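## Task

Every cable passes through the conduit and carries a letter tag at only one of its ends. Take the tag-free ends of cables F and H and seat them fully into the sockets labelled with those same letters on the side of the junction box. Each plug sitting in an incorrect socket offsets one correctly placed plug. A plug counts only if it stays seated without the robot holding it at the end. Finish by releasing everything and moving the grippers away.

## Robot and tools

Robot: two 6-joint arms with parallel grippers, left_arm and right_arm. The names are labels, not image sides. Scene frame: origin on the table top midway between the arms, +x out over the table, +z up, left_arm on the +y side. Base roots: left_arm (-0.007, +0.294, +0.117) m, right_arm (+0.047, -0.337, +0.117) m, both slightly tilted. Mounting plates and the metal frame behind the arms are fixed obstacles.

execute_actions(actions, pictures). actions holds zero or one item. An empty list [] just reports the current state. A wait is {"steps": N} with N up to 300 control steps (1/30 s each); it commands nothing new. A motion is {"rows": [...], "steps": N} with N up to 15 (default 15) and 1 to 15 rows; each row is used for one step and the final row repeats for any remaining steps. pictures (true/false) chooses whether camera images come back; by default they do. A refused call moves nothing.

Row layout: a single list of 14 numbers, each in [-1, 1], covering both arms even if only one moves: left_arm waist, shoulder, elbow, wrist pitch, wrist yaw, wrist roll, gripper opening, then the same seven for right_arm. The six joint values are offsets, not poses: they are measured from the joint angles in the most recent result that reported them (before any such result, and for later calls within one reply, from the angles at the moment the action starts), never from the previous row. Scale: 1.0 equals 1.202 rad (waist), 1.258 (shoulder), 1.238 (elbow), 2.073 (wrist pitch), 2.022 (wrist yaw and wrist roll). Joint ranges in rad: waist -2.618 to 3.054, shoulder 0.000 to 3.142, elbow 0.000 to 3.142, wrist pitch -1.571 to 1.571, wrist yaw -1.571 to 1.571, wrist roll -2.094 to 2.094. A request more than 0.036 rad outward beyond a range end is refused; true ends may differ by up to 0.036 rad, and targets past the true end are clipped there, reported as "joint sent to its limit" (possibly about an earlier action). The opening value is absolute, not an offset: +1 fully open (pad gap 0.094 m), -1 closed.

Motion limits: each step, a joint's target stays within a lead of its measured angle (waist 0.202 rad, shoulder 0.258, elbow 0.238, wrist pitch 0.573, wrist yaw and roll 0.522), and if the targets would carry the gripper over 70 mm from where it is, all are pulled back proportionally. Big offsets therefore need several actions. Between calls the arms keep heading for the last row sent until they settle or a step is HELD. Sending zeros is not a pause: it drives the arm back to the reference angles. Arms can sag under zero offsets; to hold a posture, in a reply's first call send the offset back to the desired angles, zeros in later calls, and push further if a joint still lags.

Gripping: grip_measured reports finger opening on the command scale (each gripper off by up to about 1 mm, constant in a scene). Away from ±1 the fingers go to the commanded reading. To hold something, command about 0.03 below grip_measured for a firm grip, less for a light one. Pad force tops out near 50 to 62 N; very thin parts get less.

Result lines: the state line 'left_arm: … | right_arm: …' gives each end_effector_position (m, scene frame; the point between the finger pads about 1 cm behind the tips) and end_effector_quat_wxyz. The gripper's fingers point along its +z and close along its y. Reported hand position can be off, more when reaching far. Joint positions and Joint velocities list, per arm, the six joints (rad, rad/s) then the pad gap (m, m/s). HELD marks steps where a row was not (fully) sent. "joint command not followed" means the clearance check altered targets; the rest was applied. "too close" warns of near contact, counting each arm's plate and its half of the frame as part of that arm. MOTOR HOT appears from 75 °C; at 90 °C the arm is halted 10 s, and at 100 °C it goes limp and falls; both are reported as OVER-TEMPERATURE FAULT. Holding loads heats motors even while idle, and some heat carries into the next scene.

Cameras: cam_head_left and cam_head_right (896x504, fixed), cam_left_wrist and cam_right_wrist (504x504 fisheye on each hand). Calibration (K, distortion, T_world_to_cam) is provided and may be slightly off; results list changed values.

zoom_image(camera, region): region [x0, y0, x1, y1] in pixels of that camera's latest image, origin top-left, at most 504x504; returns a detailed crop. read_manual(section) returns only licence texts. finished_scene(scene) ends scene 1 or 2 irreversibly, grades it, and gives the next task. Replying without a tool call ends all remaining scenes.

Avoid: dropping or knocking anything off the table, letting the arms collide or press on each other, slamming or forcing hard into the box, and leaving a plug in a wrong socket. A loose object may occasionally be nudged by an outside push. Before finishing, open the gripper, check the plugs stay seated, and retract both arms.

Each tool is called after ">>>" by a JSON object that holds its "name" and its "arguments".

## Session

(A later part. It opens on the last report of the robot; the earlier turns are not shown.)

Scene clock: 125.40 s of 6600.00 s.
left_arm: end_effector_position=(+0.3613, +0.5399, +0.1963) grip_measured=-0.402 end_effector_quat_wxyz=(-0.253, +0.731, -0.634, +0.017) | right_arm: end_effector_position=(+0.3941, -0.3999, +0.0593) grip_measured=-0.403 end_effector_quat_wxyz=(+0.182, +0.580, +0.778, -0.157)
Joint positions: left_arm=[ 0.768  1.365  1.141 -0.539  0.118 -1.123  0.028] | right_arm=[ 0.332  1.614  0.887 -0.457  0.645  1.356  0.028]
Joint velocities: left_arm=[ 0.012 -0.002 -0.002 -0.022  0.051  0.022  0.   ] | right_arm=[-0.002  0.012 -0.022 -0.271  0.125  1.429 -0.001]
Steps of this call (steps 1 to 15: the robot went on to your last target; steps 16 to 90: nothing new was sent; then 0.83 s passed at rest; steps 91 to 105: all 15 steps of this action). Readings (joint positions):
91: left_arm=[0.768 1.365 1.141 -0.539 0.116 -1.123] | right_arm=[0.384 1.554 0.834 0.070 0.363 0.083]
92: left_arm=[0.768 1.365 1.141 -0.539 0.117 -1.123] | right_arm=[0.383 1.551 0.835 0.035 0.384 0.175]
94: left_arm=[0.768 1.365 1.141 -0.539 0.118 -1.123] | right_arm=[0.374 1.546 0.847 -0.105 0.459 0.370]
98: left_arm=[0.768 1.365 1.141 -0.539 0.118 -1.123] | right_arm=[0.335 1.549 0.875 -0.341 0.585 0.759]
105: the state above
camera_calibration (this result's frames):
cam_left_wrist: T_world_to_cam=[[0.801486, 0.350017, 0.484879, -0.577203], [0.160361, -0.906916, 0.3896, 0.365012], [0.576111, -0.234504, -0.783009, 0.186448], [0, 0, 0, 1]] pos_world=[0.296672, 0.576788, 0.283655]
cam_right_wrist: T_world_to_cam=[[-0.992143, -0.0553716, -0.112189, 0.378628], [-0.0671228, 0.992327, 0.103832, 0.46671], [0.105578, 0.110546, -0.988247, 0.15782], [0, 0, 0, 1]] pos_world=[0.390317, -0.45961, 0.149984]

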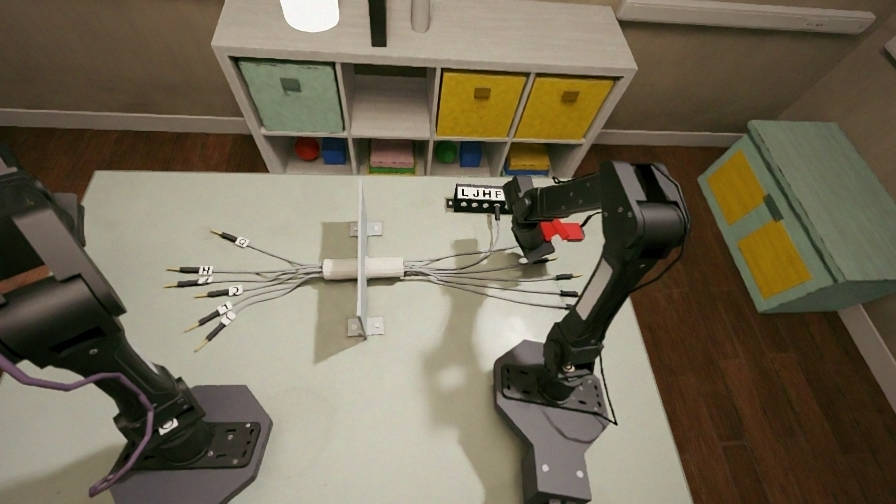

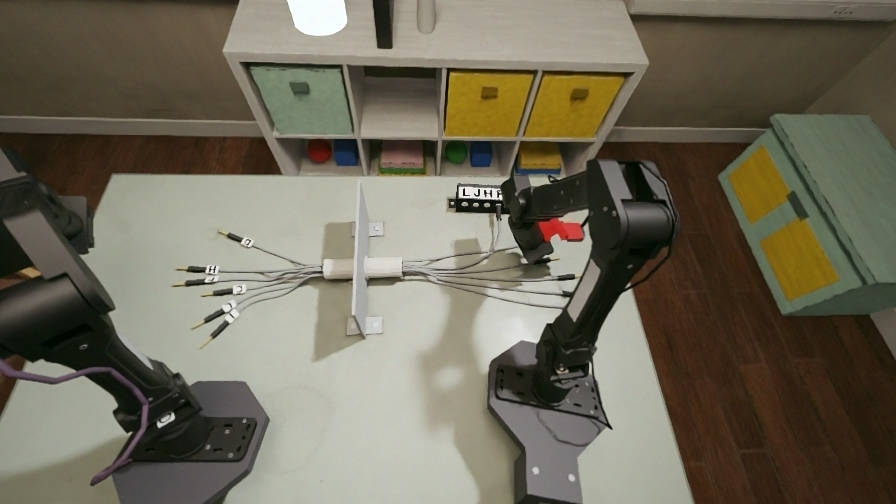

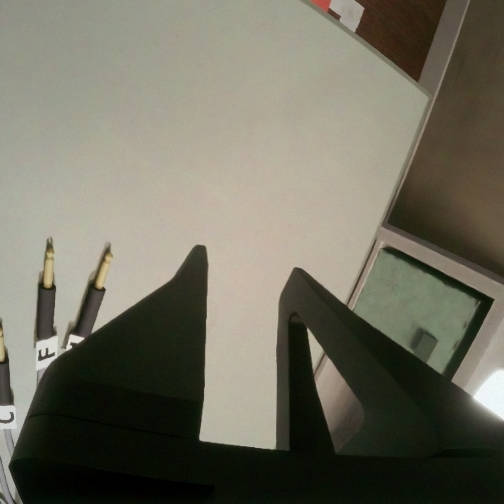

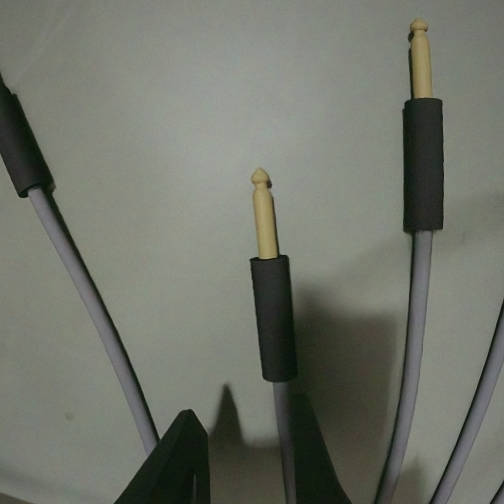

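>>> {"name": "execute_actions", "arguments": {"actions": [{"rows":[[0,0,0,0,0,0,-0.4,0,0,0,-0.02,0.017,0.111,-0.4]],"steps":10}]}}

Scene clock: 126.20 s of 6600.00 s.
left_arm: end_effector_position=(+0.3616, +0.5396, +0.1962) grip_measured=-0.402 end_effector_quat_wxyz=(-0.253, +0.731, -0.634, +0.018) | right_arm: end_effector_position=(+0.3895, -0.4027, +0.0603) grip_measured=-0.403 end_effector_quat_wxyz=(+0.196, +0.656, +0.713, -0.149)
Joint positions: left_arm=[ 0.768  1.365  1.141 -0.539  0.121 -1.123  0.028] | right_arm=[ 0.332  1.614  0.887 -0.48   0.66   1.571  0.028]
Joint velocities: left_arm=[-0.002  0.007  0.002 -0.051 -0.11   0.007 -0.   ] | right_arm=[-0.002 -0.007  0.017  0.051 -0.125 -0.037  0.   ]
Steps of this call (steps 1 to 14: the robot went on to your last target; steps 15 to 24: all 10 steps of this action). Readings (joint positions):
15: left_arm=[0.768 1.365 1.141 -0.539 0.119 -1.123] | right_arm=[0.332 1.614 0.887 -0.478 0.660 1.564]
16: left_arm=[0.768 1.365 1.141 -0.539 0.119 -1.123] | right_arm=[0.332 1.614 0.887 -0.479 0.660 1.566]
18: left_arm=[0.768 1.365 1.141 -0.539 0.120 -1.123] | right_arm=[0.332 1.614 0.887 -0.480 0.660 1.568]
22: left_arm=[0.768 1.365 1.141 -0.539 0.121 -1.123] | right_arm=[0.332 1.614 0.887 -0.480 0.660 1.570]
24: the state above
camera_calibration (this result's frames):
cam_left_wrist: T_world_to_cam=[[0.801353, 0.349961, 0.48514, -0.577227], [0.158947, -0.906427, 0.391312, 0.3646], [0.576688, -0.236468, -0.781994, 0.186857], [0, 0, 0, 1]] pos_world=[0.296853, 0.576676, 0.283484]
cam_right_wrist: T_world_to_cam=[[-0.97327, 0.129351, -0.189771, 0.445744], [0.110136, 0.987969, 0.108566, 0.397978], [0.201531, 0.0847629, -0.975808, 0.111071], [0, 0, 0, 1]] pos_world=[0.367613, -0.460262, 0.149766]

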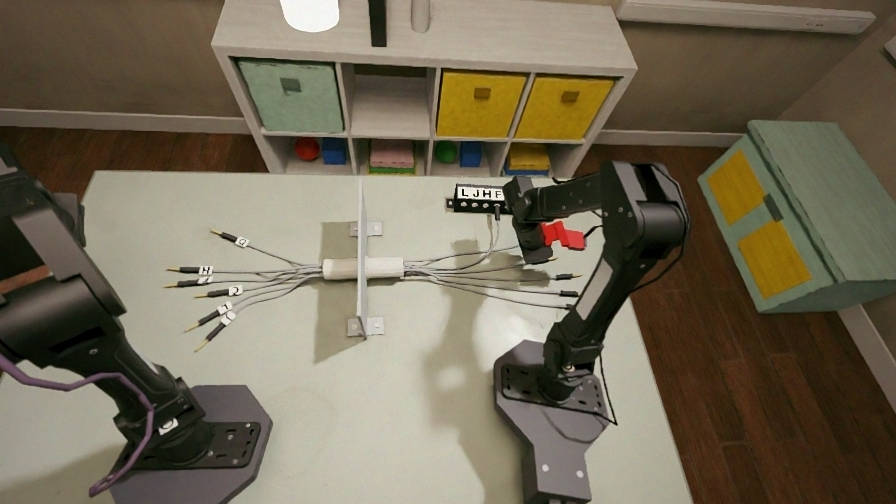

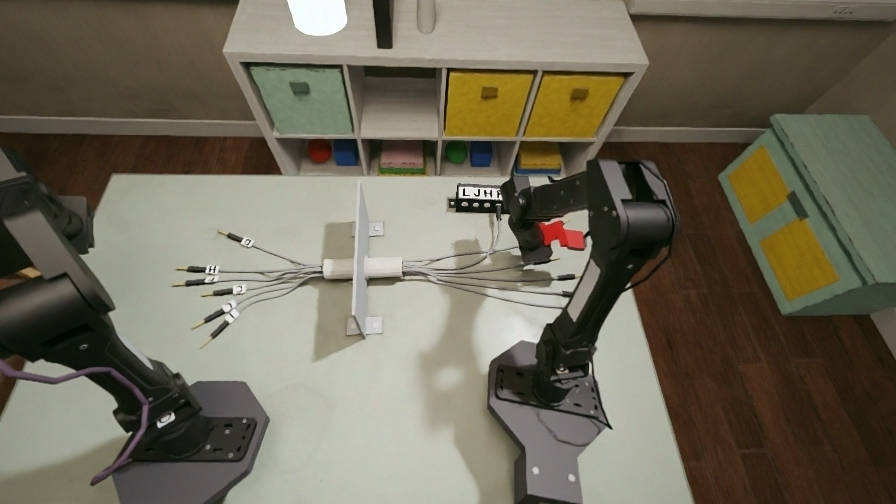

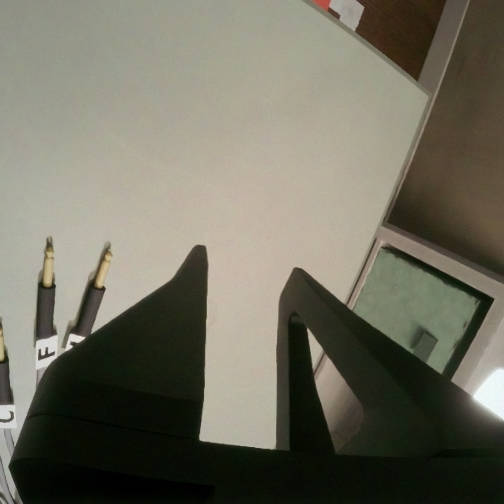

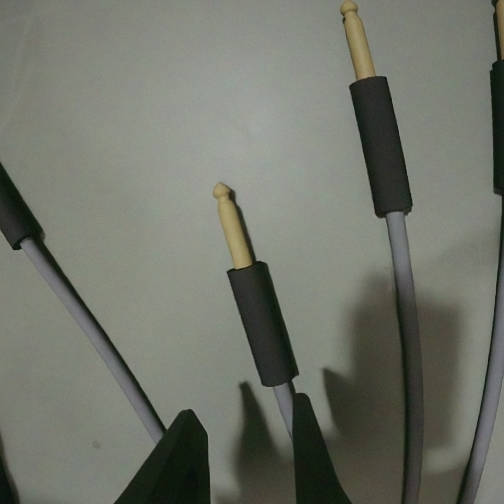

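>>> {"name": "execute_actions", "arguments": {"actions": [{"rows":[[0,0,0,0,0,0,-0.4,-0.02,0.03,0.01,0.02,0.01,-0.03,-0.4],[0,0,0,0,0,0,-0.4,-0.043,0.06,0.02,0.045,0.012,-0.062,-0.4],[0,0,0,0,0,0,-0.4,-0.043,0.085,0.02,0.065,0.012,-0.062,-0.4],[0,0,0,0,0,0,-0.4,-0.043,0.104,0.02,0.065,0.012,-0.062,-0.4]],"steps":15}]}}

Scene clock: 128.57 s of 6600.00 s.
left_arm: end_effector_position=(+0.3618, +0.5393, +0.1962) grip_measured=-0.402 end_effector_quat_wxyz=(-0.252, +0.730, -0.634, +0.019) | right_arm: end_effector_position=(+0.3881, -0.4133, +0.0231) grip_measured=-0.403 end_effector_quat_wxyz=(+0.183, +0.626, +0.736, -0.179)
Joint positions: left_arm=[ 0.768  1.365  1.141 -0.539  0.123 -1.123  0.028] | right_arm=[ 0.287  1.751  0.887 -0.361  0.667  1.46   0.028]
Joint velocities: left_arm=[-0.012 -0.002 -0.002 -0.037 -0.022 -0.022 -0.   ] | right_arm=[-0.007  0.007  0.017  0.139  0.007 -0.022  0.   ]
Steps of this call (steps 1 to 15: the robot went on to your last target; steps 16 to 56: nothing new was sent; steps 57 to 71: all 15 steps of this action). Readings (joint positions):
57: left_arm=[0.768 1.365 1.141 -0.539 0.121 -1.123] | right_arm=[0.331 1.617 0.887 -0.477 0.661 1.565]
58: left_arm=[0.768 1.365 1.141 -0.539 0.121 -1.123] | right_arm=[0.325 1.625 0.887 -0.465 0.661 1.547]
60: left_arm=[0.768 1.365 1.141 -0.539 0.122 -1.123] | right_arm=[0.305 1.666 0.887 -0.420 0.665 1.513]
64: left_arm=[0.768 1.365 1.141 -0.539 0.123 -1.123] | right_arm=[0.287 1.747 0.887 -0.384 0.666 1.479]
71: the state above
camera_calibration (this result's frames):
cam_left_wrist: T_world_to_cam=[[0.80122, 0.349905, 0.4854, -0.577252], [0.157532, -0.905935, 0.393022, 0.364188], [0.577261, -0.238431, -0.780974, 0.187264], [0, 0, 0, 1]] pos_world=[0.297035, 0.576563, 0.283313]
cam_right_wrist: T_world_to_cam=[[-0.99065, 0.0686021, -0.117928, 0.4187], [0.0603257, 0.995551, 0.0723773, 0.435956], [0.122369, 0.0645864, -0.990381, 0.0986849], [0, 0, 0, 1]] pos_world=[0.37641, -0.469114, 0.115559]

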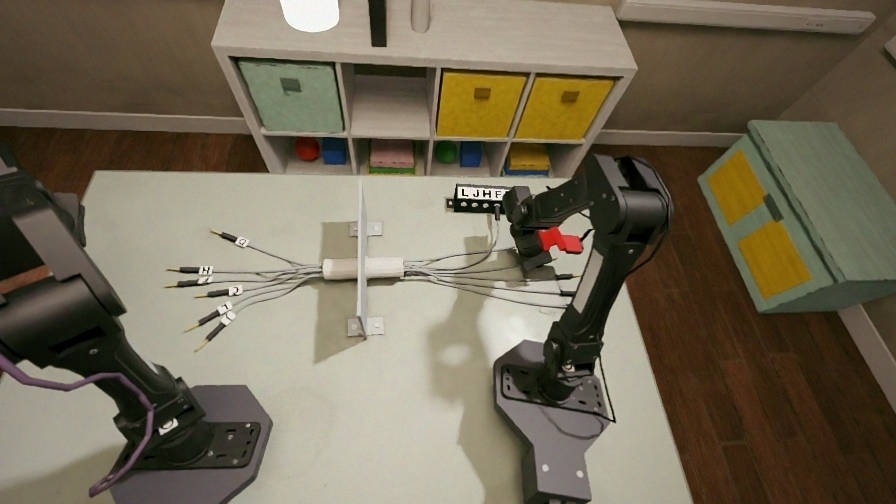

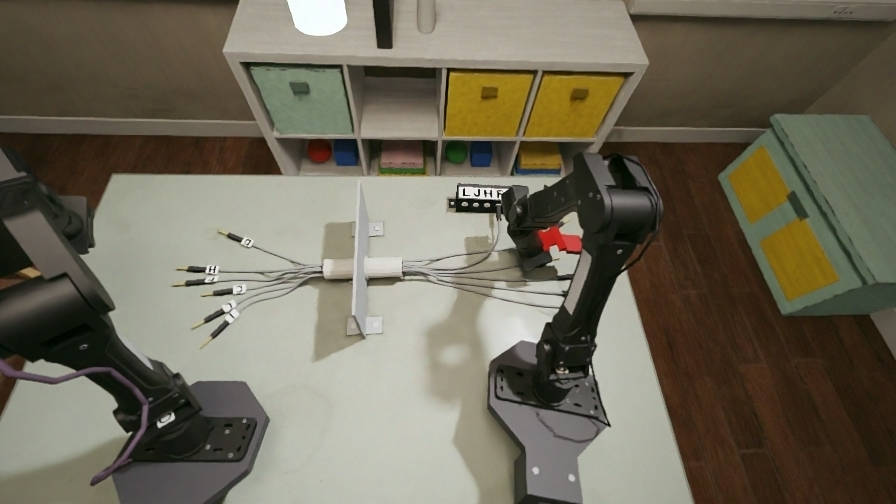

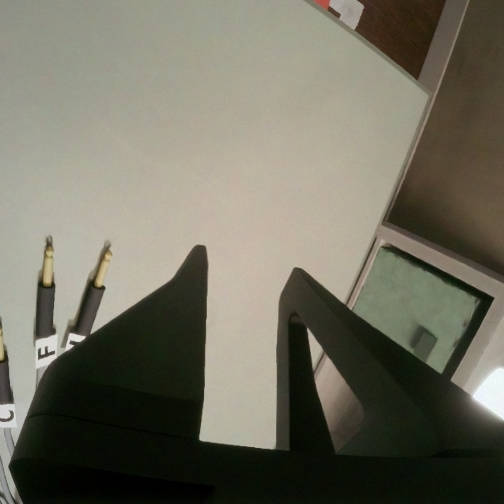

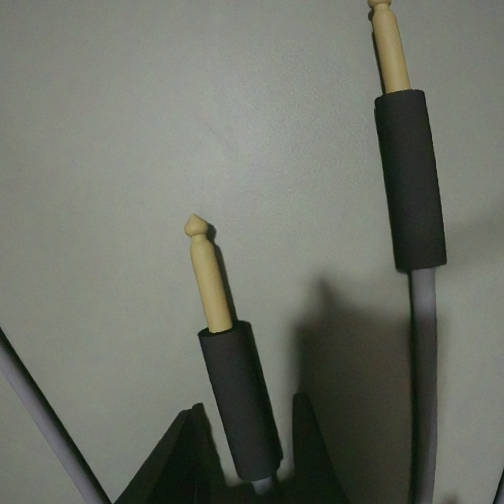

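>>> {"name": "execute_actions", "arguments": {"actions": [{"rows":[[0,0,0,0,0,0,-0.4,0,0.014,0,0,0,0,-0.4],[0,0,0,0,0,0,-0.4,0,0.014,0,0,0,0,-0.4],[0,0,0,0,0,0,-0.4,0,0.014,0,0,0,0,-0.4],[0,0,0,0,0,0,-0.4,0,0.014,0,0,0,0,-0.55],[0,0,0,0,0,0,-0.4,0,0.014,0,0,0,0,-0.7],[0,0,0,0,0,0,-0.4,0,0.014,0,0,0,0,-0.78],[0,0,0,0,0,0,-0.4,0,0.014,0,0,0,0,-0.83]],"steps":13}]}}

Scene clock: 129.87 s of 6600.00 s.
left_arm: end_effector_position=(+0.3620, +0.5389, +0.1962) grip_measured=-0.402 end_effector_quat_wxyz=(-0.252, +0.730, -0.635, +0.020) | right_arm: end_effector_position=(+0.3894, -0.4124, +0.0226) grip_measured=-0.776 end_effector_quat_wxyz=(+0.183, +0.626, +0.738, -0.175)
Joint positions: left_arm=[ 0.768  1.365  1.141 -0.539  0.125 -1.123  0.028] | right_arm=[ 0.287  1.751  0.887 -0.355  0.661  1.455  0.011]
Joint velocities: left_arm=[-0.017 -0.002 -0.017  0.007 -0.022  0.037  0.   ] | right_arm=[ 0.007 -0.007 -0.017 -0.007  0.007 -0.022 -0.   ]
Steps of this call (steps 1 to 15: the robot went on to your last target; steps 16 to 26: nothing new was sent; steps 27 to 39: all 13 steps of this action). Readings (joint positions):
27: left_arm=[0.768 1.365 1.141 -0.539 0.123 -1.123] | right_arm=[0.287 1.751 0.887 -0.355 0.666 1.455]
28: left_arm=[0.768 1.365 1.141 -0.539 0.124 -1.123] | right_arm=[0.287 1.751 0.887 -0.355 0.665 1.455]
30: left_arm=[0.768 1.365 1.141 -0.539 0.124 -1.123] | right_arm=[0.287 1.751 0.887 -0.355 0.663 1.455]
34: left_arm=[0.768 1.365 1.141 -0.539 0.125 -1.123] | right_arm=[0.287 1.751 0.887 -0.355 0.661 1.455]
39: the state above
camera_calibration (this result's frames):
cam_left_wrist: T_world_to_cam=[[0.801087, 0.349849, 0.48566, -0.577277], [0.156116, -0.905437, 0.394729, 0.363775], [0.57783, -0.240393, -0.779951, 0.187671], [0, 0, 0, 1]] pos_world=[0.297216, 0.57645, 0.283142]
cam_right_wrist: T_world_to_cam=[[-0.990496, 0.0657884, -0.120789, 0.418659], [0.0565517, 0.995319, 0.0783704, 0.436198], [0.125379, 0.0707948, -0.98958, 0.0993737], [0, 0, 0, 1]] pos_world=[0.377553, -0.468735, 0.114722]

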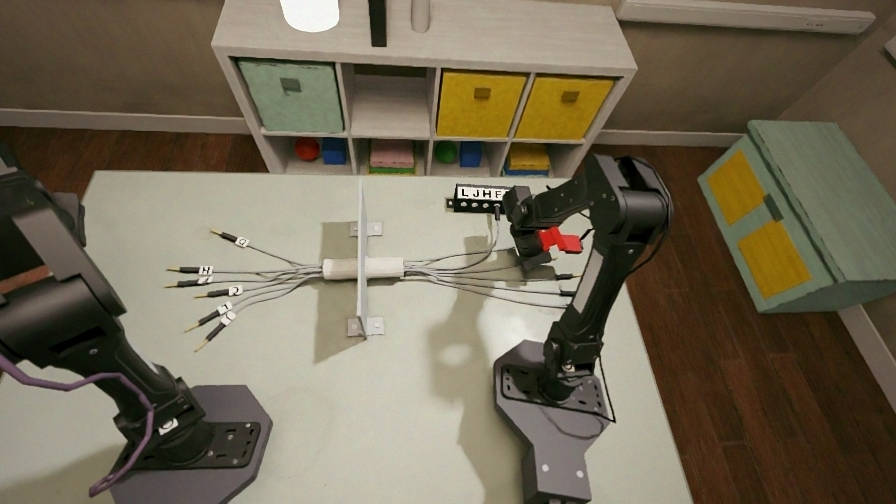

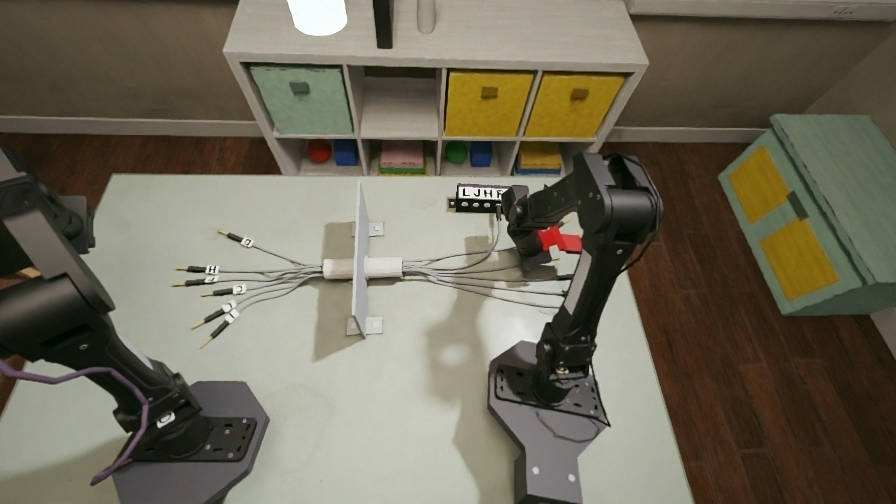

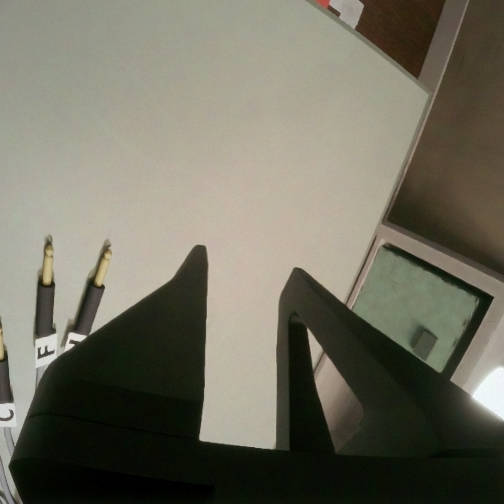

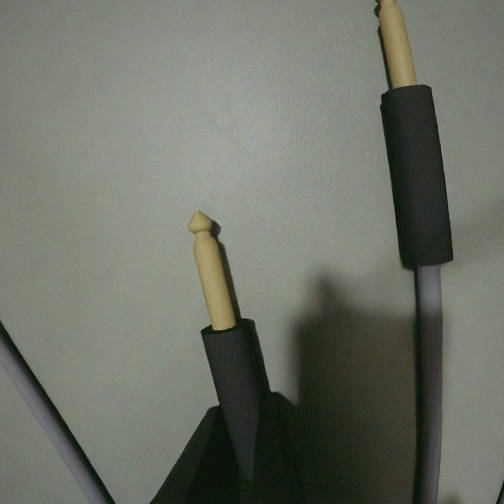

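>>> {"name": "execute_actions", "arguments": {"actions": [{"rows":[[0,0,0,0,0,0,-0.4,0,0,0,0,0,0,-0.55],[0,0,0,0,0,0,-0.4,0,0,0,0,0,0,-0.55],[0,0,0,0,0,0,-0.4,0,0.028,0,0,0,0,-0.55],[0,0,0,0,0,0,-0.4,0,0.028,0,0,0,0,-0.55],[0,0,0,0,0,0,-0.4,0,0.028,0,0,0,0,-0.55],[0,0,0,0,0,0,-0.4,0,0.028,0,0,0,0,-0.55],[0,0,0,0,0,0,-0.4,0,0.028,0,0,0,0,-0.55],[0,0,0,0,0,0,-0.4,0,0.028,0,0,0,0,-0.7],[0,0,0,0,0,0,-0.4,0,0.028,0,0,0,0,-0.78],[0,0,0,0,0,0,-0.4,0,0.028,0,0,0,0,-0.83]],"steps":15}]}}

Scene clock: 131.30 s of 6600.00 s.
left_arm: end_effector_position=(+0.3623, +0.5386, +0.1961) grip_measured=-0.402 end_effector_quat_wxyz=(-0.252, +0.730, -0.635, +0.021) | right_arm: end_effector_position=(+0.3887, -0.4124, +0.0204) grip_measured=-0.770 end_effector_quat_wxyz=(+0.182, +0.625, +0.738, -0.177)
Joint positions: left_arm=[ 0.768  1.365  1.141 -0.539  0.128 -1.123  0.028] | right_arm=[ 0.287  1.76   0.887 -0.35   0.664  1.455  0.011]
Joint velocities: left_arm=[-0.007 -0.022 -0.012  0.066  0.022 -0.022  0.001] | right_arm=[ 0.007 -0.007  0.027 -0.022  0.051  0.007 -0.   ]
Steps of this call (steps 1 to 15: the robot went on to your last target; steps 16 to 28: nothing new was sent; steps 29 to 43: all 15 steps of this action). Readings (joint positions):
29: left_arm=[0.768 1.365 1.141 -0.539 0.126 -1.123] | right_arm=[0.287 1.751 0.887 -0.355 0.661 1.455]
30: left_arm=[0.768 1.365 1.141 -0.539 0.126 -1.123] | right_arm=[0.287 1.751 0.887 -0.355 0.659 1.455]
32: left_arm=[0.768 1.365 1.141 -0.539 0.126 -1.123] | right_arm=[0.287 1.757 0.887 -0.354 0.659 1.455]
36: left_arm=[0.768 1.365 1.141 -0.539 0.127 -1.123] | right_arm=[0.287 1.760 0.887 -0.352 0.664 1.455]
43: the state above
camera_calibration (this result's frames):
cam_left_wrist: T_world_to_cam=[[0.800953, 0.349794, 0.48592, -0.577302], [0.154698, -0.904936, 0.396434, 0.36336], [0.578397, -0.242354, -0.778923, 0.188077], [0, 0, 0, 1]] pos_world=[0.297398, 0.576336, 0.282972]
cam_right_wrist: T_world_to_cam=[[-0.99107, 0.0644519, -0.116733, 0.417278], [0.0559191, 0.995618, 0.0749549, 0.436856], [0.121052, 0.067758, -0.990331, 0.0976936], [0, 0, 0, 1]] pos_world=[0.377297, -0.468456, 0.112714]

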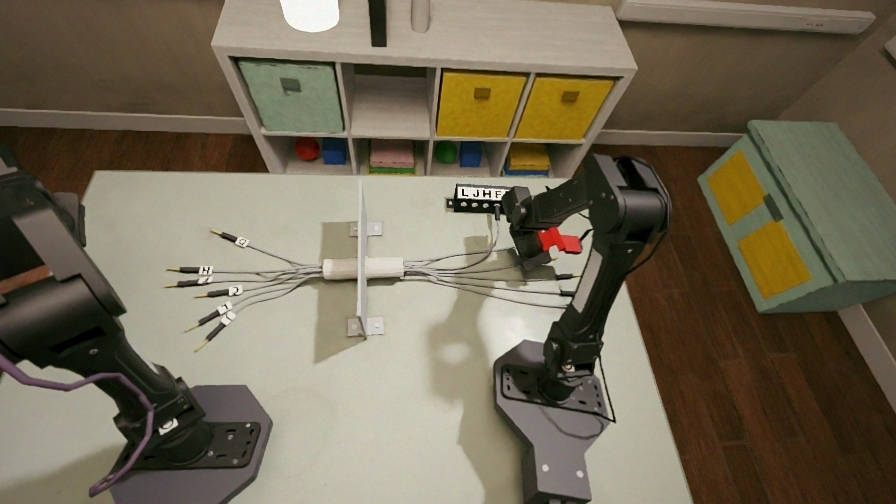

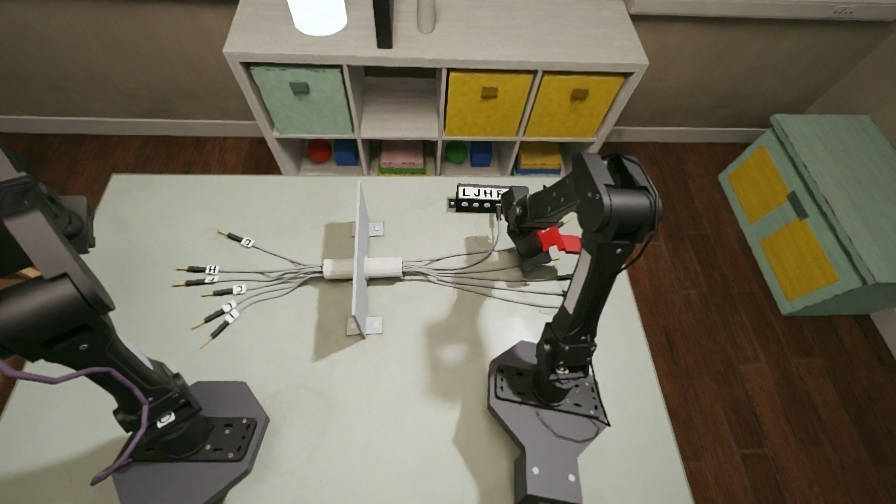

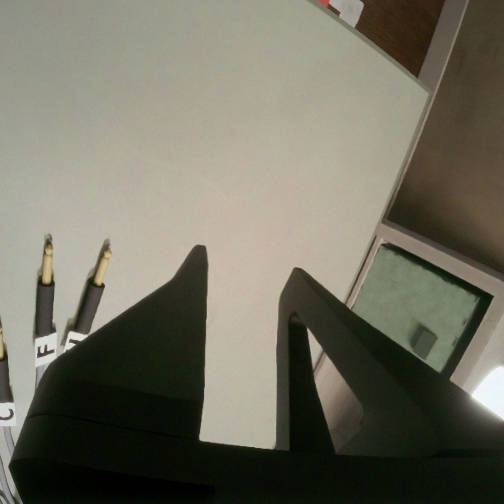

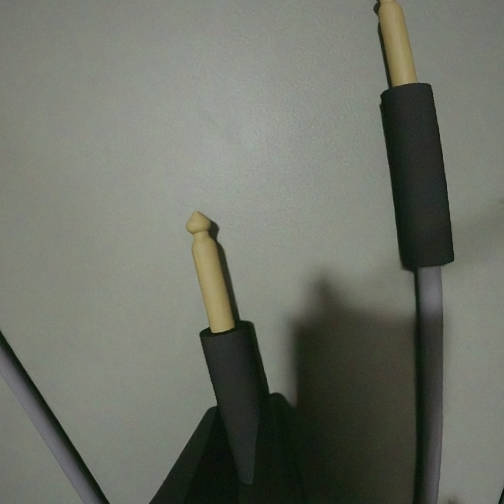

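>>> {"name": "execute_actions", "arguments": {"actions": [{"rows":[[0,0,0,0,0,0,-0.4,0,-0.05,0,0,0,0,-0.84],[0,0,0,0,0,0,-0.4,0,-0.1,0,0,0,0,-0.84],[0,0,0,0,0,0,-0.4,0,-0.15,0,0,0,0,-0.84],[0,0,0,0,0,0,-0.4,0.01,-0.175,-0.01,0.02,-0.015,-0.06,-0.84],[0,0,0,0,0,0,-0.4,0.025,-0.175,-0.02,0.04,-0.03,-0.12,-0.84],[0,0,0,0,0,0,-0.4,0.04,-0.175,-0.03,0.06,-0.045,-0.18,-0.84],[0,0,0,0,0,0,-0.4,0.055,-0.175,-0.035,0.08,-0.06,-0.24,-0.84],[0,0,0,0,0,0,-0.4,0.07,-0.175,-0.04,0.1,-0.075,-0.3,-0.84],[0,0,0,0,0,0,-0.4,0.08,-0.175,-0.045,0.12,-0.09,-0.36,-0.84],[0,0,0,0,0,0,-0.4,0.09,-0.175,-0.05,0.14,-0.105,-0.42,-0.84],[0,0,0,0,0,0,-0.4,0.1,-0.175,-0.055,0.16,-0.12,-0.48,-0.84],[0,0,0,0,0,0,-0.4,0.115,-0.175,-0.06,0.18,-0.135,-0.54,-0.84],[0,0,0,0,0,0,-0.4,0.13,-0.175,-0.07,0.2,-0.15,-0.6,-0.84],[0,0,0,0,0,0,-0.4,0.144,-0.175,-0.078,0.215,-0.165,-0.66,-0.84]],"steps":15}]}}

>>> {"name": "execute_actions", "arguments": {"actions": [{"steps":10}]}}

Scene clock: 133.90 s of 6600.00 s.
left_arm: end_effector_position=(+0.3625, +0.5383, +0.1961) grip_measured=-0.402 end_effector_quat_wxyz=(-0.251, +0.730, -0.635, +0.022) | right_arm: end_effector_position=(+0.4696, -0.3219, +0.0825) grip_measured=-0.769 end_effector_quat_wxyz=(+0.265, +0.241, +0.934, -0.018)
Joint positions: left_arm=[ 0.768  1.365  1.141 -0.539  0.129 -1.123  0.028] | right_arm=[ 0.428  1.545  0.816 -0.031  0.426  0.54   0.011]
Joint velocities: left_arm=[-0.017  0.002 -0.002 -0.037  0.081  0.081 -0.   ] | right_arm=[ 0.403 -0.022 -0.252  0.652 -0.667 -2.733  0.   ]
Steps of this call (steps 1 to 15: the robot went on to your last target; steps 16 to 63: nothing new was sent; steps 64 to 78: all 15 steps of this action). Readings (joint positions):
64: left_arm=[0.768 1.365 1.141 -0.539 0.128 -1.123] | right_arm=[0.287 1.757 0.887 -0.350 0.663 1.455]
65: left_arm=[0.768 1.365 1.141 -0.539 0.128 -1.123] | right_arm=[0.287 1.746 0.887 -0.352 0.659 1.455]
67: left_arm=[0.768 1.365 1.141 -0.539 0.129 -1.123] | right_arm=[0.287 1.684 0.883 -0.355 0.647 1.440]
71: left_arm=[0.768 1.365 1.141 -0.539 0.129 -1.123] | right_arm=[0.315 1.553 0.878 -0.269 0.601 1.206]
78: the state above
camera_calibration (this result's frames):
cam_left_wrist: T_world_to_cam=[[0.800841, 0.349749, 0.486137, -0.577324], [0.153516, -0.904514, 0.397853, 0.363014], [0.578867, -0.243987, -0.778064, 0.188414], [0, 0, 0, 1]] pos_world=[0.297549, 0.576241, 0.282831]
cam_right_wrist: T_world_to_cam=[[-0.627293, -0.739924, -0.242931, 0.0795493], [-0.773602, 0.627949, 0.0849638, 0.607907], [0.0896816, 0.241229, -0.966316, 0.211844], [0, 0, 0, 1]] pos_world=[0.50118, -0.373977, 0.172383]

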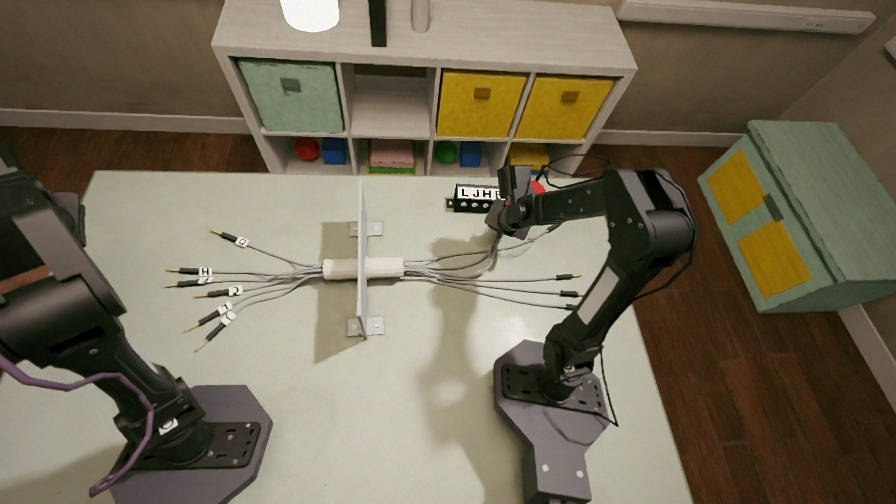

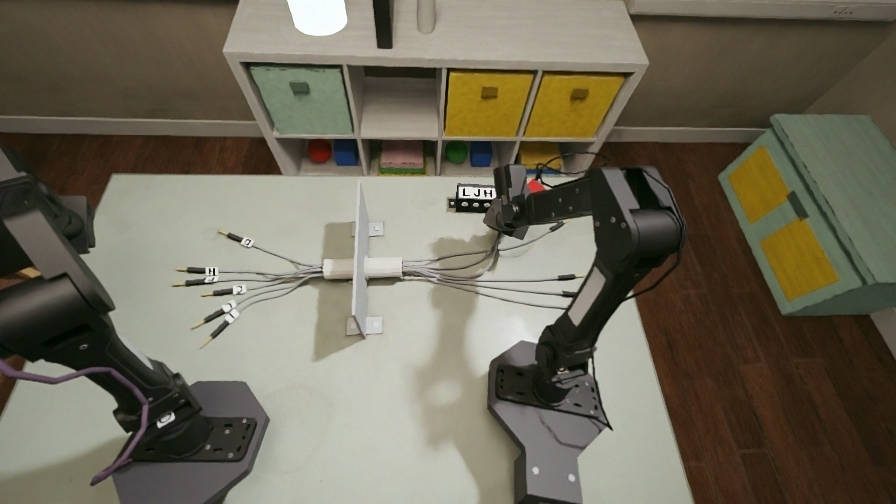

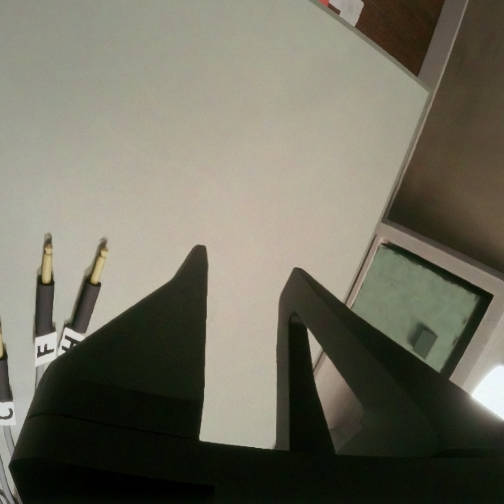

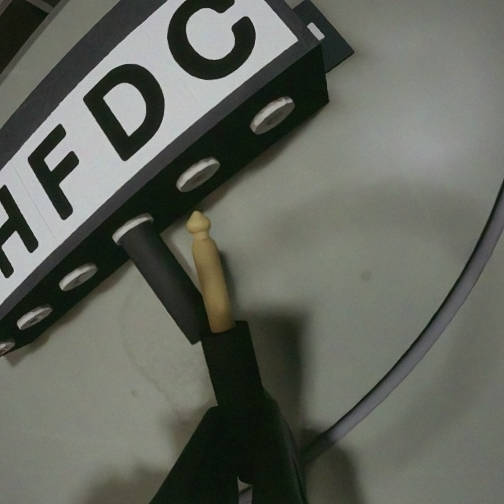

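Scene clock: 134.23 s of 6600.00 s.
left_arm: end_effector_position=(+0.3625, +0.5383, +0.1961) grip_measured=-0.402 end_effector_quat_wxyz=(-0.251, +0.730, -0.635, +0.022) | right_arm: end_effector_position=(+0.4840, -0.2961, +0.0904) grip_measured=-0.769 end_effector_quat_wxyz=(+0.293, +0.058, +0.954, -0.011)
Joint positions: left_arm=[ 0.768  1.365  1.141 -0.539  0.13  -1.123  0.028] | right_arm=[0.452 1.545 0.804 0.067 0.343 0.172 0.011]
Joint velocities: left_arm=[ 0.002  0.002  0.002 -0.022 -0.022 -0.066 -0.001] | right_arm=[-0.012 -0.012 -0.017  0.051 -0.095 -0.256  0.001]
Steps of this call (steps 1 to 10: the robot went on to your last target). Readings (joint positions):
1: left_arm=[0.768 1.365 1.141 -0.539 0.129 -1.123] | right_arm=[0.441 1.545 0.809 -0.011 0.405 0.457]
2: left_arm=[0.768 1.365 1.141 -0.539 0.130 -1.123] | right_arm=[0.448 1.545 0.805 0.005 0.388 0.391]
4: left_arm=[0.768 1.365 1.141 -0.539 0.130 -1.123] | right_arm=[0.452 1.545 0.804 0.030 0.365 0.296]
8: left_arm=[0.768 1.365 1.141 -0.539 0.130 -1.123] | right_arm=[0.452 1.545 0.804 0.061 0.347 0.197]
10: the state above
camera_calibration (this result's frames):
cam_left_wrist: T_world_to_cam=[[0.800819, 0.34974, 0.486181, -0.577328], [0.15328, -0.90443, 0.398136, 0.362945], [0.57896, -0.244313, -0.777892, 0.188482], [0, 0, 0, 1]] pos_world=[0.297579, 0.576222, 0.282802]
cam_right_wrist: T_world_to_cam=[[-0.315722, -0.93176, -0.179285, -0.103725], [-0.947369, 0.32011, 0.00467836, 0.602438], [0.053032, 0.171326, -0.983786, 0.210541], [0, 0, 0, 1]] pos_world=[0.526817, -0.325564, 0.185713]

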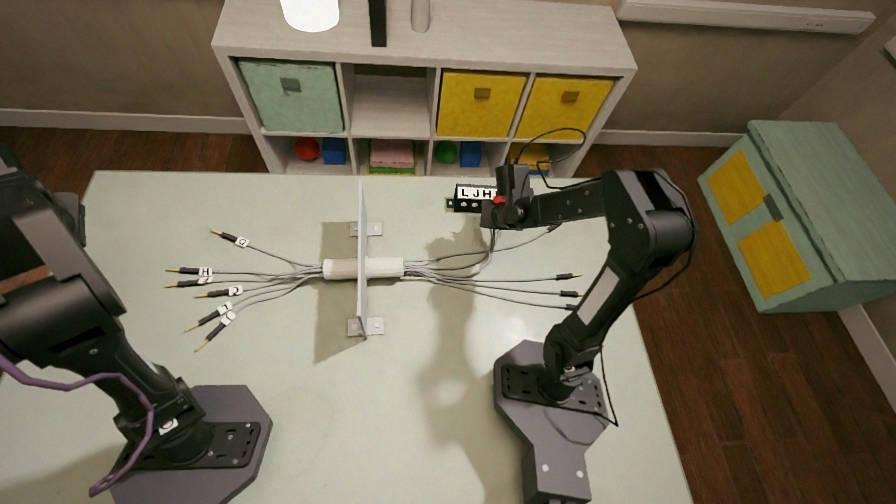

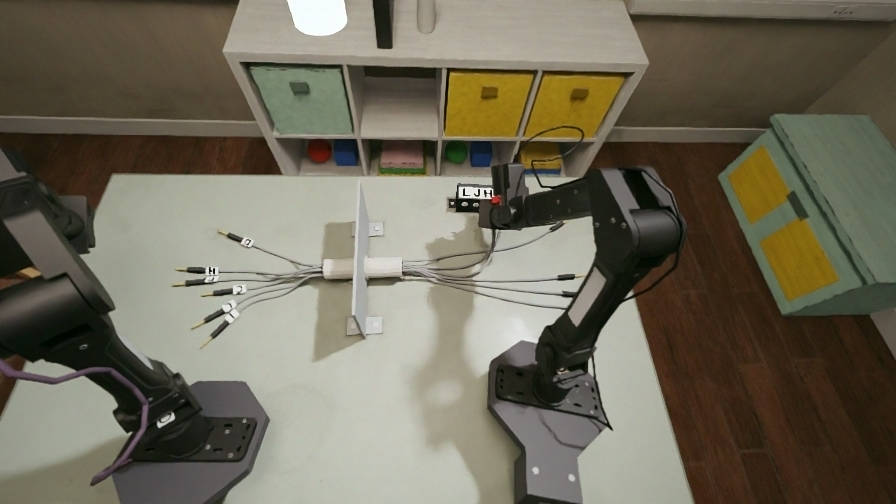

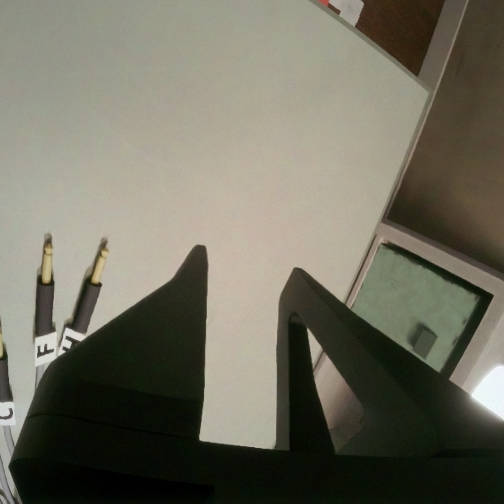

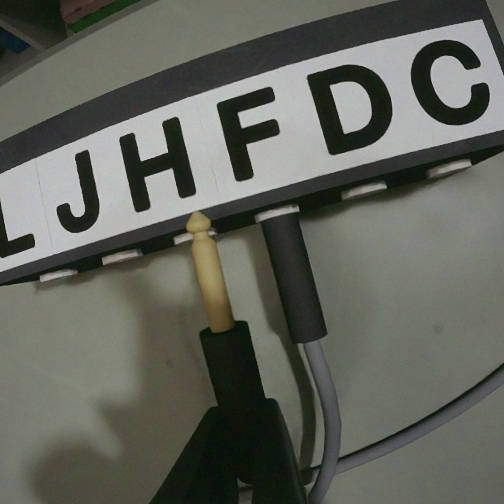

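>>> {"name": "execute_actions", "arguments": {"actions": [{"rows":[[0,0,0,0,0,0,-0.4,0.012,0,-0.025,0.02,0,-0.028,-0.84],[0,0,0,0,0,0,-0.4,0.012,0,-0.025,0.02,0,-0.028,-0.84],[0,0,0,0,0,0,-0.4,0.012,0,-0.025,0.02,0,-0.028,-0.84],[0,0,0,0,0,0,-0.4,0.012,0.02,-0.025,0.02,0,-0.028,-0.84],[0,0,0,0,0,0,-0.4,0.012,0.04,-0.025,0.02,0,-0.028,-0.84],[0,0,0,0,0,0,-0.4,0.012,0.06,-0.025,0.02,0,-0.028,-0.84]],"steps":15}]}}

Scene clock: 136.27 s of 6600.00 s.
left_arm: end_effector_position=(+0.3627, +0.5380, +0.1961) grip_measured=-0.402 end_effector_quat_wxyz=(-0.251, +0.730, -0.635, +0.023) | right_arm: end_effector_position=(+0.4740, -0.2915, +0.0624) grip_measured=-0.769 end_effector_quat_wxyz=(+0.267, +0.026, +0.963, -0.021)
Joint positions: left_arm=[ 0.768  1.365  1.141 -0.539  0.132 -1.123  0.028] | right_arm=[0.452 1.621 0.791 0.1   0.337 0.125 0.011]
Joint velocities: left_arm=[-0.012  0.007 -0.007 -0.007 -0.007  0.051  0.   ] | right_arm=[ 0.002 -0.002 -0.017  0.037  0.066 -0.066 -0.001]
Steps of this call (steps 1 to 30: the robot went on to your last target; steps 31 to 46: nothing new was sent; steps 47 to 61: all 15 steps of this action). Readings (joint positions):
47: left_arm=[0.768 1.365 1.141 -0.539 0.130 -1.123] | right_arm=[0.452 1.545 0.802 0.079 0.336 0.129]
48: left_arm=[0.768 1.365 1.141 -0.539 0.130 -1.123] | right_arm=[0.452 1.545 0.799 0.084 0.336 0.128]
50: left_arm=[0.768 1.365 1.141 -0.539 0.131 -1.123] | right_arm=[0.452 1.546 0.792 0.087 0.336 0.127]
54: left_arm=[0.768 1.365 1.141 -0.539 0.131 -1.123] | right_arm=[0.452 1.592 0.791 0.099 0.337 0.126]
61: the state above
camera_calibration (this result's frames):
cam_left_wrist: T_world_to_cam=[[0.800706, 0.349695, 0.486397, -0.577349], [0.152096, -0.904004, 0.399553, 0.362599], [0.579427, -0.245946, -0.777029, 0.188819], [0, 0, 0, 1]] pos_world=[0.29773, 0.576126, 0.282661]
cam_right_wrist: T_world_to_cam=[[-0.273372, -0.952922, -0.131174, -0.136925], [-0.961833, 0.269085, 0.0497136, 0.580777], [-0.0120763, 0.139757, -0.990112, 0.204848], [0, 0, 0, 1]] pos_world=[0.523653, -0.315386, 0.155989]

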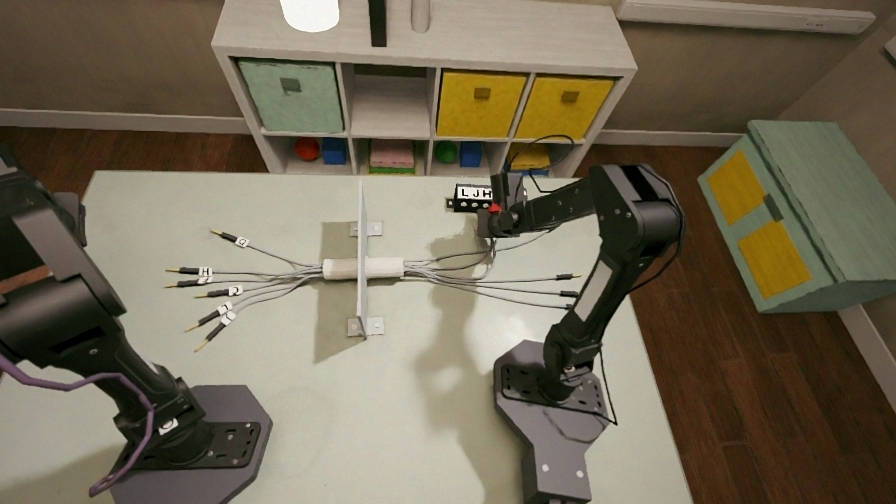

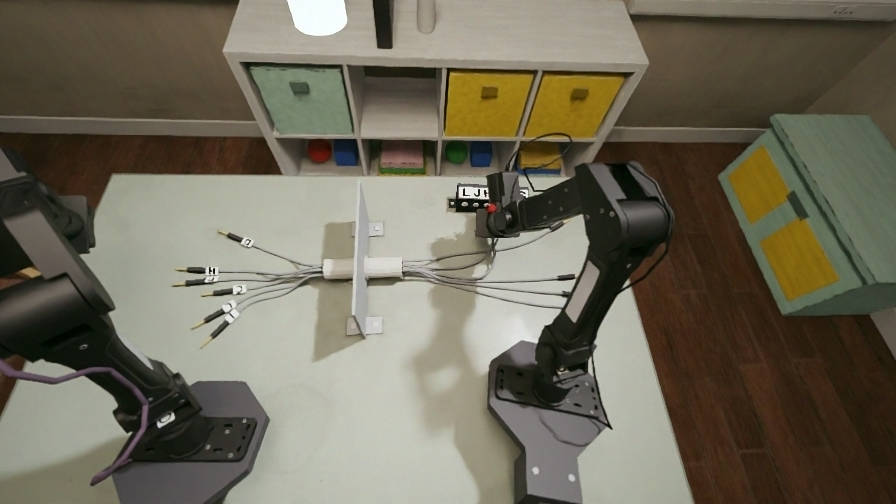

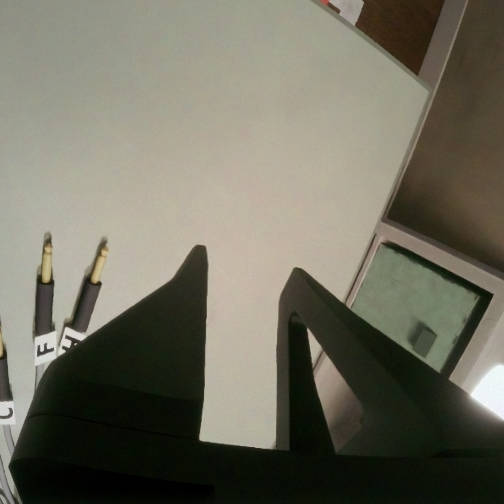

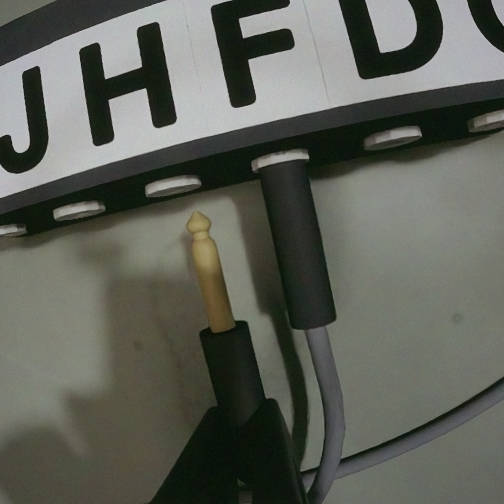

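>>> {"name": "execute_actions", "arguments": {"actions": [{"rows":[[0,0,0,0,0,0,-0.4,0.03,0,0,0,0,0,-0.84],[0,0,0,0,0,0,-0.4,0.03,0,0,0,0,0,-0.84],[0,0,0,0,0,0,-0.4,0.03,0.024,0,0.01,0,0,-0.84]],"steps":12}]}}

Scene clock: 137.67 s of 6600.00 s.
left_arm: end_effector_position=(+0.3629, +0.5377, +0.1960) grip_measured=-0.402 end_effector_quat_wxyz=(-0.251, +0.730, -0.636, +0.024) | right_arm: end_effector_position=(+0.4709, -0.2825, +0.0564) grip_measured=-0.769 end_effector_quat_wxyz=(+0.261, +0.016, +0.965, -0.017)
Joint positions: left_arm=[ 0.768  1.365  1.141 -0.539  0.134 -1.123  0.028] | right_arm=[0.471 1.644 0.791 0.107 0.338 0.124 0.011]
Joint velocities: left_arm=[-0.007 -0.002 -0.012  0.037  0.095 -0.051 -0.001] | right_arm=[ 0.012 -0.022 -0.012  0.037 -0.051  0.037 -0.   ]
Steps of this call (steps 1 to 15: the robot went on to your last target; steps 16 to 30: nothing new was sent; steps 31 to 42: all 12 steps of this action). Readings (joint positions):
31: left_arm=[0.768 1.365 1.141 -0.539 0.132 -1.123] | right_arm=[0.453 1.621 0.791 0.100 0.338 0.124]
32: left_arm=[0.768 1.365 1.141 -0.539 0.132 -1.123] | right_arm=[0.457 1.621 0.791 0.100 0.338 0.124]
34: left_arm=[0.768 1.365 1.141 -0.539 0.133 -1.123] | right_arm=[0.465 1.626 0.791 0.104 0.338 0.124]
38: left_arm=[0.768 1.365 1.141 -0.539 0.134 -1.123] | right_arm=[0.471 1.642 0.791 0.106 0.338 0.124]
42: the state above
camera_calibration (this result's frames):
cam_left_wrist: T_world_to_cam=[[0.800572, 0.349642, 0.486657, -0.577375], [0.150675, -0.90349, 0.401251, 0.362182], [0.579985, -0.247903, -0.775991, 0.189222], [0, 0, 0, 1]] pos_world=[0.297912, 0.576011, 0.282492]
cam_right_wrist: T_world_to_cam=[[-0.254606, -0.958291, -0.129824, -0.140427], [-0.966656, 0.248392, 0.0622727, 0.571372], [-0.027428, 0.14135, -0.98958, 0.205232], [0, 0, 0, 1]] pos_world=[0.522195, -0.305504, 0.149282]

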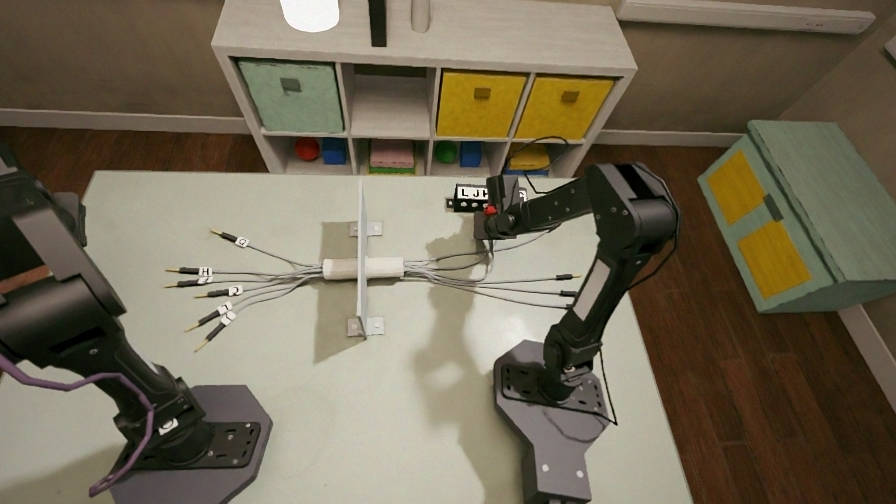

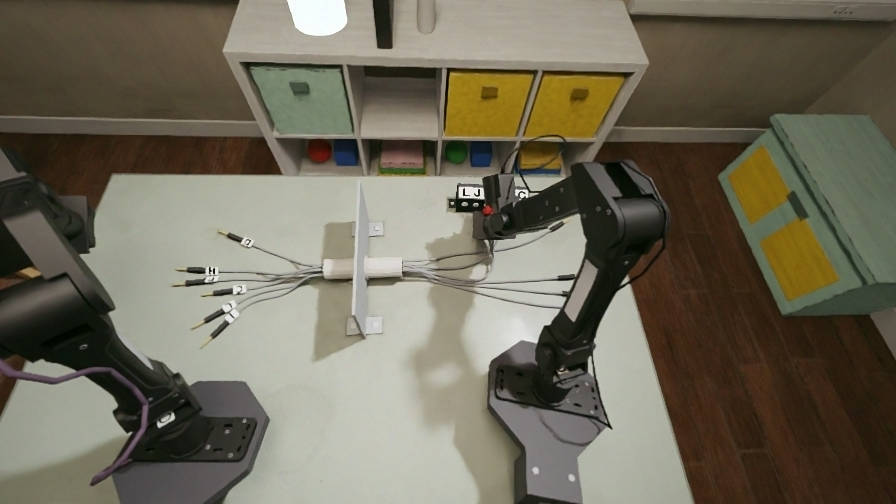

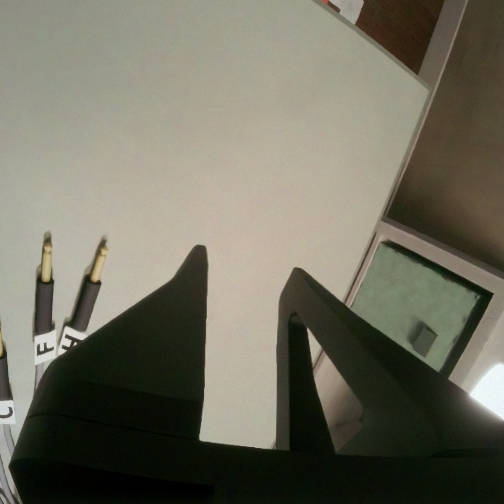

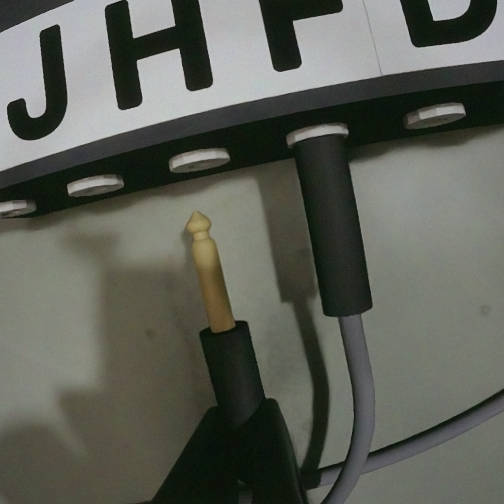

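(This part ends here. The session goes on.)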